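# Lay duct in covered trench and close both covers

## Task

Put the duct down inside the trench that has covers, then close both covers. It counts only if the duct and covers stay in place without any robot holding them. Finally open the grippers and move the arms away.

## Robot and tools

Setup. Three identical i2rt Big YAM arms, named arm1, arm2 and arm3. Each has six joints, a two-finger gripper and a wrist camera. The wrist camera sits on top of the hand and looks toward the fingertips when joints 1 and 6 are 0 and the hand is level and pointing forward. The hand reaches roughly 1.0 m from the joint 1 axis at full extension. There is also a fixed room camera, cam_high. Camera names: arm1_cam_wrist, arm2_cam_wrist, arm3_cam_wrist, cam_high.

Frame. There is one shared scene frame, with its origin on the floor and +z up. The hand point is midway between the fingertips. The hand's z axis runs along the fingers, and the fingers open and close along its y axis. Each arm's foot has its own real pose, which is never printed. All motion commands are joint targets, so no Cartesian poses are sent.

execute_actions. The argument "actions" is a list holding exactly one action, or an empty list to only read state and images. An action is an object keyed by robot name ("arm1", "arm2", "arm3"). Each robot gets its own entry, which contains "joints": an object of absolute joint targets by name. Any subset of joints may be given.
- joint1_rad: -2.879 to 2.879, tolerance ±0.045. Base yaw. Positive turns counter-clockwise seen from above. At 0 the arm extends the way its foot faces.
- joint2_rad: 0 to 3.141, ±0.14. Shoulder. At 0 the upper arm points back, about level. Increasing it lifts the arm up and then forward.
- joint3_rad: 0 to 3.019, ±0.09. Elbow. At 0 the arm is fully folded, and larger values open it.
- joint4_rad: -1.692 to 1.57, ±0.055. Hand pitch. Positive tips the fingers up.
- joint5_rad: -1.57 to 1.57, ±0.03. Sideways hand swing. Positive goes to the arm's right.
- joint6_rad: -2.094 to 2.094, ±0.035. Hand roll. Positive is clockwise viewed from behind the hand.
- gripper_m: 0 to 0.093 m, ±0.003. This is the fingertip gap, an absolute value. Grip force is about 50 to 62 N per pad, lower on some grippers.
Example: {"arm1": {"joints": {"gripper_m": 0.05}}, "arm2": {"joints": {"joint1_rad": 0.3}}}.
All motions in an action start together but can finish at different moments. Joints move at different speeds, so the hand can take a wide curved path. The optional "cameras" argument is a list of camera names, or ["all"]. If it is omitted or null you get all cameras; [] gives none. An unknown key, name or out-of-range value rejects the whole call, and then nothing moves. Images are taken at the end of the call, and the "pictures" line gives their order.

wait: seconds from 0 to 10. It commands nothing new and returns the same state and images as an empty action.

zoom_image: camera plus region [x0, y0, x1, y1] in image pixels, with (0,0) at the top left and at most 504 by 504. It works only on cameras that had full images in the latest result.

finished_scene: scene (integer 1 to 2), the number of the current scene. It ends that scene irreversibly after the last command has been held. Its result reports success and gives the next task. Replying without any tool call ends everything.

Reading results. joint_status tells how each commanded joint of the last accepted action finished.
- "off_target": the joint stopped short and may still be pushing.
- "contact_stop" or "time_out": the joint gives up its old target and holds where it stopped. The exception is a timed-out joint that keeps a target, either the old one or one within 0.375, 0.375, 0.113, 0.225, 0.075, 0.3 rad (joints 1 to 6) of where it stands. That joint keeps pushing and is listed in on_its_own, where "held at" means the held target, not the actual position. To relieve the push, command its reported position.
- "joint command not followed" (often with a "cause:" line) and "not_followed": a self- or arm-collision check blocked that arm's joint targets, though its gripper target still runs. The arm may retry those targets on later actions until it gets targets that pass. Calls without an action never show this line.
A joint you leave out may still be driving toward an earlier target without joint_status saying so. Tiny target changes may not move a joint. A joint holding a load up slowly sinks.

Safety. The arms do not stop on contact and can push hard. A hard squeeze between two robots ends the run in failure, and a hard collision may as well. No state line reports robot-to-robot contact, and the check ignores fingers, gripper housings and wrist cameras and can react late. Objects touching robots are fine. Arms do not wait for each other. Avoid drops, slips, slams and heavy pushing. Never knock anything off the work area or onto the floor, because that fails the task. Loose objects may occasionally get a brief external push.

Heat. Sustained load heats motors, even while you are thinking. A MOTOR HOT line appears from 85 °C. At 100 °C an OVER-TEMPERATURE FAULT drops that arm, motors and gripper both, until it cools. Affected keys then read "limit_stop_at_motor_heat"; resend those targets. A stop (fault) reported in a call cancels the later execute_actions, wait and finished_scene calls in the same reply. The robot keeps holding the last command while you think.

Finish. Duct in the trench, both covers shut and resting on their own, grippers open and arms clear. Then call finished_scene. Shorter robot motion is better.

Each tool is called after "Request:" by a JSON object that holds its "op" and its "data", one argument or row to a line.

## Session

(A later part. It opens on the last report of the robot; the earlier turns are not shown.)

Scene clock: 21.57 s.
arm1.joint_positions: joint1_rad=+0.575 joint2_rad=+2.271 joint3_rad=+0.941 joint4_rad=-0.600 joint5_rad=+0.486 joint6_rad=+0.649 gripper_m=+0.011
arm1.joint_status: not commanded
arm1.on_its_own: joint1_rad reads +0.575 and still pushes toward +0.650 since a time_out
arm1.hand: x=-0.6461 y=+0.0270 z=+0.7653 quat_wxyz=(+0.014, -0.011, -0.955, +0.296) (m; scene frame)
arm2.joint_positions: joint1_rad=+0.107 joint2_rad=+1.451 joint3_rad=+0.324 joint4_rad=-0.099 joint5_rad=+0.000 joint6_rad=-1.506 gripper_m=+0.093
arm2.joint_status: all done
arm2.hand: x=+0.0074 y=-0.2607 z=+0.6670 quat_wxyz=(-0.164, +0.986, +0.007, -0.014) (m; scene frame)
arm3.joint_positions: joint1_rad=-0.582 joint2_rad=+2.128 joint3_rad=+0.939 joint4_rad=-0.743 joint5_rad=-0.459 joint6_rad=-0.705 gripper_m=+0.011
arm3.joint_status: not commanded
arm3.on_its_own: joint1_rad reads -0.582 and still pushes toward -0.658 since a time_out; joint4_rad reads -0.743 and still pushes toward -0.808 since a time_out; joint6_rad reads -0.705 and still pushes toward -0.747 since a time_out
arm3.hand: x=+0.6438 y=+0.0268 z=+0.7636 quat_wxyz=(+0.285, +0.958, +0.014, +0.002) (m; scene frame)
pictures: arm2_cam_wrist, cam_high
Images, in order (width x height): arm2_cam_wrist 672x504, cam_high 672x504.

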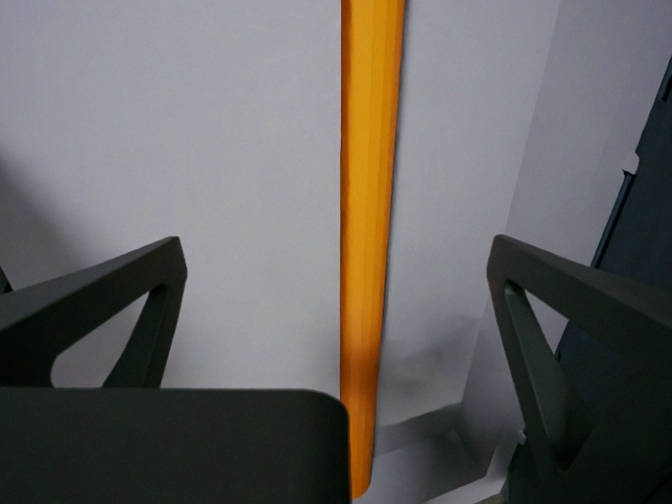

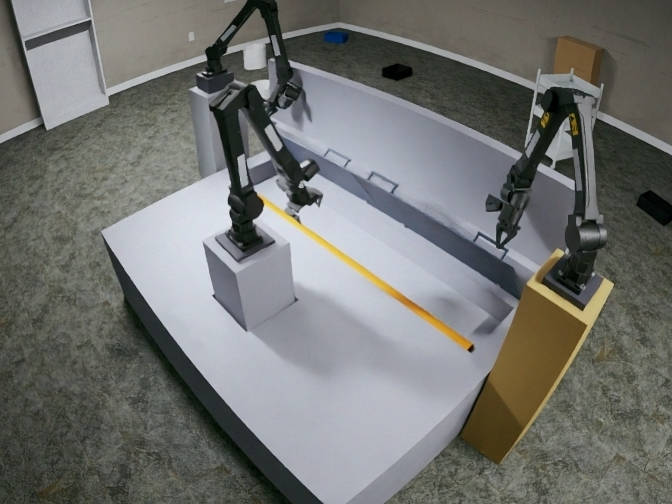

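Request:
{"op": "execute_actions", "data": {
  "actions": [
    {"arm1":{"joints":{"joint1_rad":0.015,"joint2_rad":2.40,"joint3_rad":0.815,"joint4_rad":0.09,"joint5_rad":0.105,"joint6_rad":-0.038}},"arm2":{"joints":{"joint2_rad":0.75,"joint3_rad":0.5,"joint4_rad":-0.7}},"arm3":{"joints":{"joint1_rad":-0.05,"joint2_rad":2.217,"joint3_rad":0.73,"joint4_rad":-0.015,"joint5_rad":-0.098,"joint6_rad":-0.045}}}
  ],
  "cameras": ["cam_high"]
}}

Request:
{"op": "execute_actions", "data": {
  "actions": [
    {"arm1":{"joints":{"joint1_rad":-0.423,"joint2_rad":2.937,"joint3_rad":1.319,"joint4_rad":-0.145,"joint5_rad":-0.40,"joint6_rad":-0.525}},"arm3":{"joints":{"joint1_rad":0.404,"joint2_rad":2.80,"joint3_rad":1.148,"joint4_rad":-0.088,"joint5_rad":0.40,"joint6_rad":0.45}}}
  ],
  "cameras": ["arm1_cam_wrist","arm3_cam_wrist","cam_high"]
}}

Scene clock: 23.20 s.
arm1.joint_positions: joint1_rad=+0.019 joint2_rad=+2.467 joint3_rad=+0.821 joint4_rad=+0.066 joint5_rad=+0.104 joint6_rad=-0.018 gripper_m=+0.011
arm1.joint_status: all done
arm1.hand: x=-0.6426 y=-0.0980 z=+0.6603 quat_wxyz=(+0.007, -0.002, -0.998, +0.056) (m; scene frame)
arm2.joint_positions: joint1_rad=+0.107 joint2_rad=+0.749 joint3_rad=+0.487 joint4_rad=-0.686 joint5_rad=+0.000 joint6_rad=-1.506 gripper_m=+0.093
arm2.joint_status: all done
arm2.hand: x=+0.0071 y=-0.2460 z=+0.8679 quat_wxyz=(-0.299, +0.954, +0.006, -0.023) (m; scene frame)
arm3.joint_positions: joint1_rad=-0.057 joint2_rad=+2.275 joint3_rad=+0.731 joint4_rad=-0.034 joint5_rad=-0.094 joint6_rad=-0.068 gripper_m=+0.011
arm3.joint_status: all done
arm3.hand: x=+0.6413 y=-0.0945 z=+0.6639 quat_wxyz=(+0.048, +0.999, +0.001, -0.002) (m; scene frame)
pictures: cam_high
Images, in order (width x height): cam_high 672x504.

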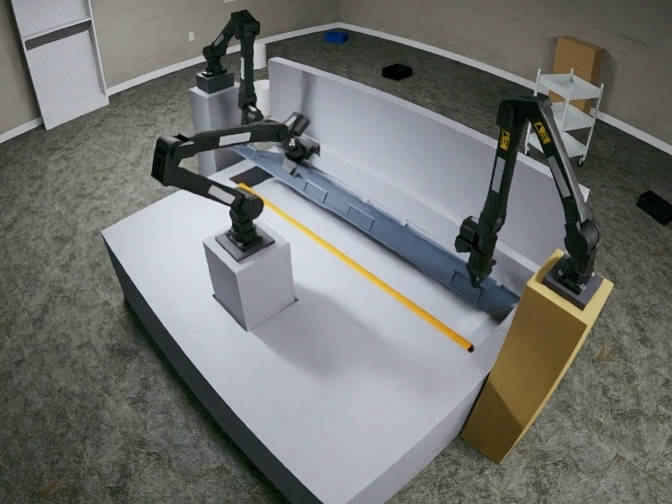

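Scene clock: 24.40 s.
arm1.joint_positions: joint1_rad=-0.416 joint2_rad=+2.939 joint3_rad=+1.309 joint4_rad=-0.137 joint5_rad=-0.383 joint6_rad=-0.503 gripper_m=+0.011
arm1.joint_status: all done
arm1.hand: x=-0.6403 y=-0.1654 z=+0.5023 quat_wxyz=(+0.000, +0.003, -0.978, -0.209) (m; scene frame)
arm2.joint_positions: joint1_rad=+0.107 joint2_rad=+0.749 joint3_rad=+0.487 joint4_rad=-0.686 joint5_rad=+0.000 joint6_rad=-1.506 gripper_m=+0.093
arm2.joint_status: not commanded
arm2.hand: x=+0.0071 y=-0.2460 z=+0.8679 quat_wxyz=(-0.299, +0.954, +0.006, -0.023) (m; scene frame)
arm3.joint_positions: joint1_rad=+0.397 joint2_rad=+2.803 joint3_rad=+1.143 joint4_rad=-0.083 joint5_rad=+0.382 joint6_rad=+0.428 gripper_m=+0.011
arm3.joint_status: all done
arm3.hand: x=+0.6411 y=-0.1650 z=+0.4974 quat_wxyz=(-0.206, +0.979, -0.004, +0.001) (m; scene frame)
pictures: arm1_cam_wrist, arm3_cam_wrist, cam_high
Images, in order (width x height): arm1_cam_wrist 672x504, arm3_cam_wrist 672x504, cam_high 672x504.

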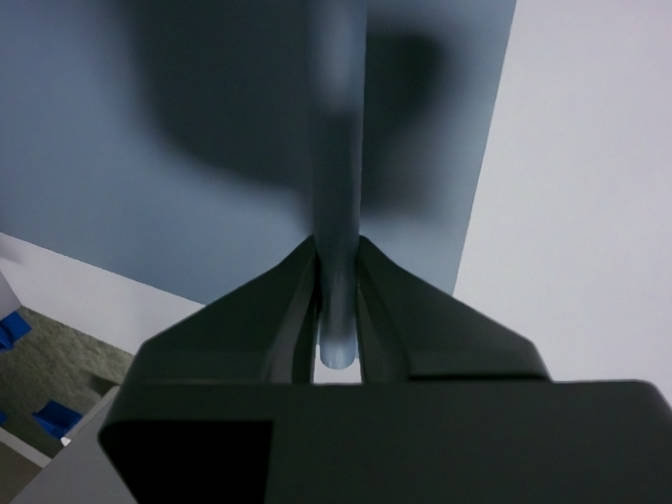

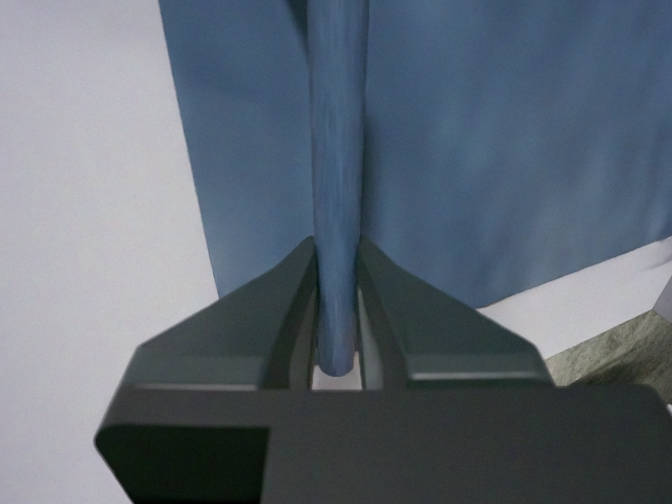

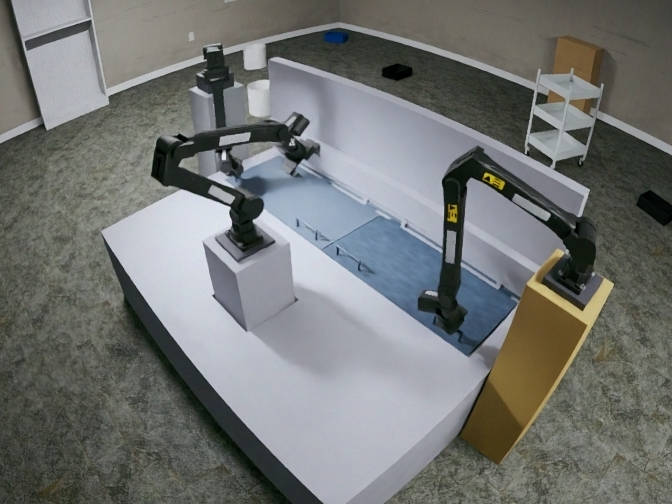

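Both covers are shut. Releasing the handles and moving clear.

Request:
{"op": "execute_actions", "data": {
  "actions": [
    {"arm1":{"joints":{"gripper_m":0.04}},"arm3":{"joints":{"gripper_m":0.04}}}
  ],
  "cameras": []
}}

Request:
{"op": "execute_actions", "data": {
  "actions": [
    {"arm1":{"joints":{"joint2_rad":2.0,"joint3_rad":0.7,"joint5_rad":0}},"arm3":{"joints":{"joint2_rad":1.85,"joint3_rad":0.6,"joint5_rad":0}},"arm2":{"joints":{"joint2_rad":0.5,"joint3_rad":0.6}}}
  ]
}}

Scene clock: 25.07 s.
arm1.joint_positions: joint1_rad=-0.417 joint2_rad=+2.939 joint3_rad=+1.316 joint4_rad=-0.138 joint5_rad=-0.398 joint6_rad=-0.513 gripper_m=+0.040
arm1.joint_status: all done
arm1.hand: x=-0.6361 y=-0.1653 z=+0.5029 quat_wxyz=(-0.007, +0.007, -0.977, -0.214) (m; scene frame)
arm2.joint_positions: joint1_rad=+0.107 joint2_rad=+0.749 joint3_rad=+0.487 joint4_rad=-0.686 joint5_rad=+0.000 joint6_rad=-1.506 gripper_m=+0.093
arm2.joint_status: not commanded
arm2.hand: x=+0.0071 y=-0.2460 z=+0.8679 quat_wxyz=(-0.299, +0.954, +0.006, -0.023) (m; scene frame)
arm3.joint_positions: joint1_rad=+0.398 joint2_rad=+2.803 joint3_rad=+1.144 joint4_rad=-0.083 joint5_rad=+0.395 joint6_rad=+0.437 gripper_m=+0.040
arm3.joint_status: all done
arm3.hand: x=+0.6394 y=-0.1638 z=+0.4982 quat_wxyz=(-0.212, +0.977, -0.007, -0.004) (m; scene frame)
pictures: none
No camera images: the call's "cameras" was empty. Leave "cameras" out to get every camera's image.

Scene clock: 26.67 s.
arm1.joint_positions: joint1_rad=-0.417 joint2_rad=+2.009 joint3_rad=+0.704 joint4_rad=-0.140 joint5_rad=-0.002 joint6_rad=-0.513 gripper_m=+0.040
arm1.joint_status: all done
arm1.hand: x=-0.6344 y=-0.2372 z=+0.8051 quat_wxyz=(-0.054, +0.028, -0.998, +0.032) (m; scene frame)
arm2.joint_positions: joint1_rad=+0.107 joint2_rad=+0.494 joint3_rad=+0.568 joint4_rad=-0.691 joint5_rad=+0.000 joint6_rad=-1.506 gripper_m=+0.093
arm2.joint_status: all done
arm2.hand: x=+0.0075 y=-0.2452 z=+0.9845 quat_wxyz=(-0.452, +0.892, +0.005, -0.034) (m; scene frame)
arm3.joint_positions: joint1_rad=+0.398 joint2_rad=+1.853 joint3_rad=+0.607 joint4_rad=-0.083 joint5_rad=+0.005 joint6_rad=+0.438 gripper_m=+0.040
arm3.joint_status: all done
arm3.hand: x=+0.6236 y=-0.2407 z=+0.7907 quat_wxyz=(+0.048, +0.992, -0.025, -0.113) (m; scene frame)
pictures: arm1_cam_wrist, arm2_cam_wrist, arm3_cam_wrist, cam_high
Images, in order (width x height): arm1_cam_wrist 672x504, arm2_cam_wrist 672x504, arm3_cam_wrist 672x504, cam_high 672x504.

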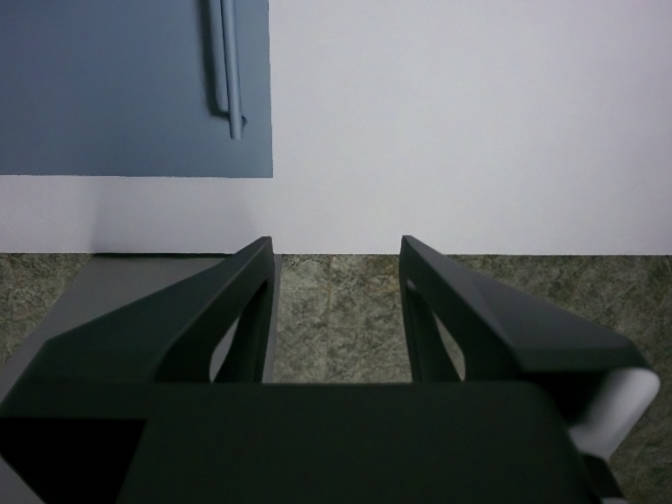

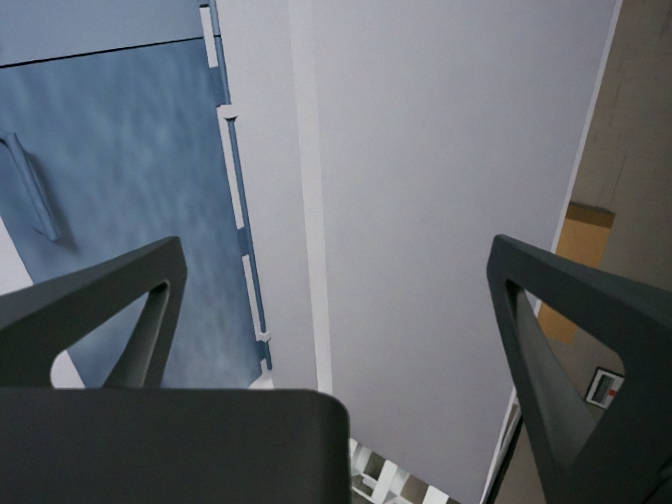

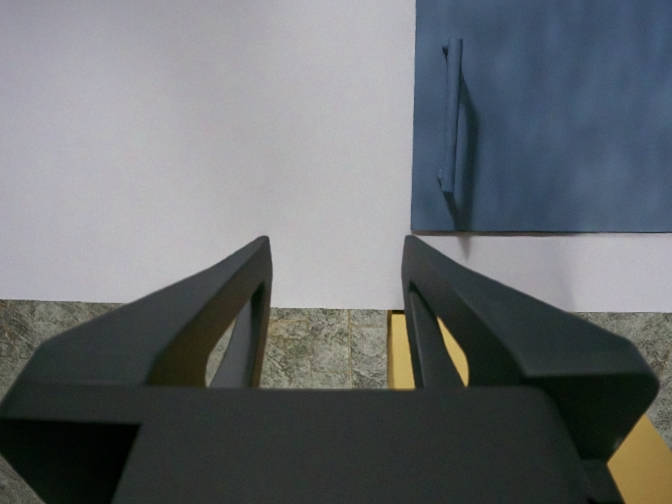

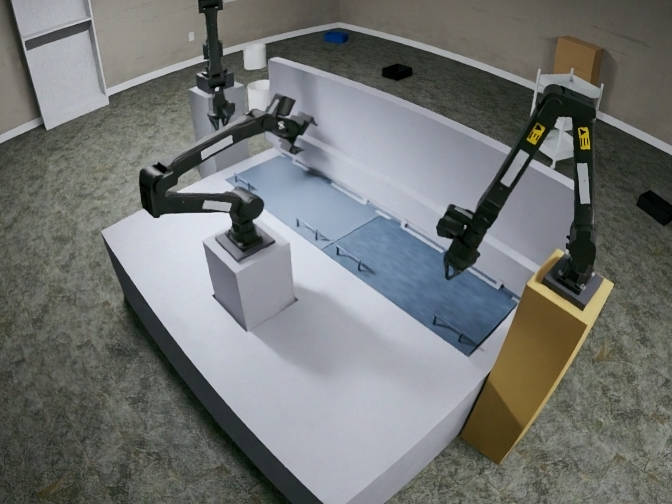

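Request:
{"op": "finished_scene", "data": {
  "scene": 2
}}

The scene is finished: the task was done.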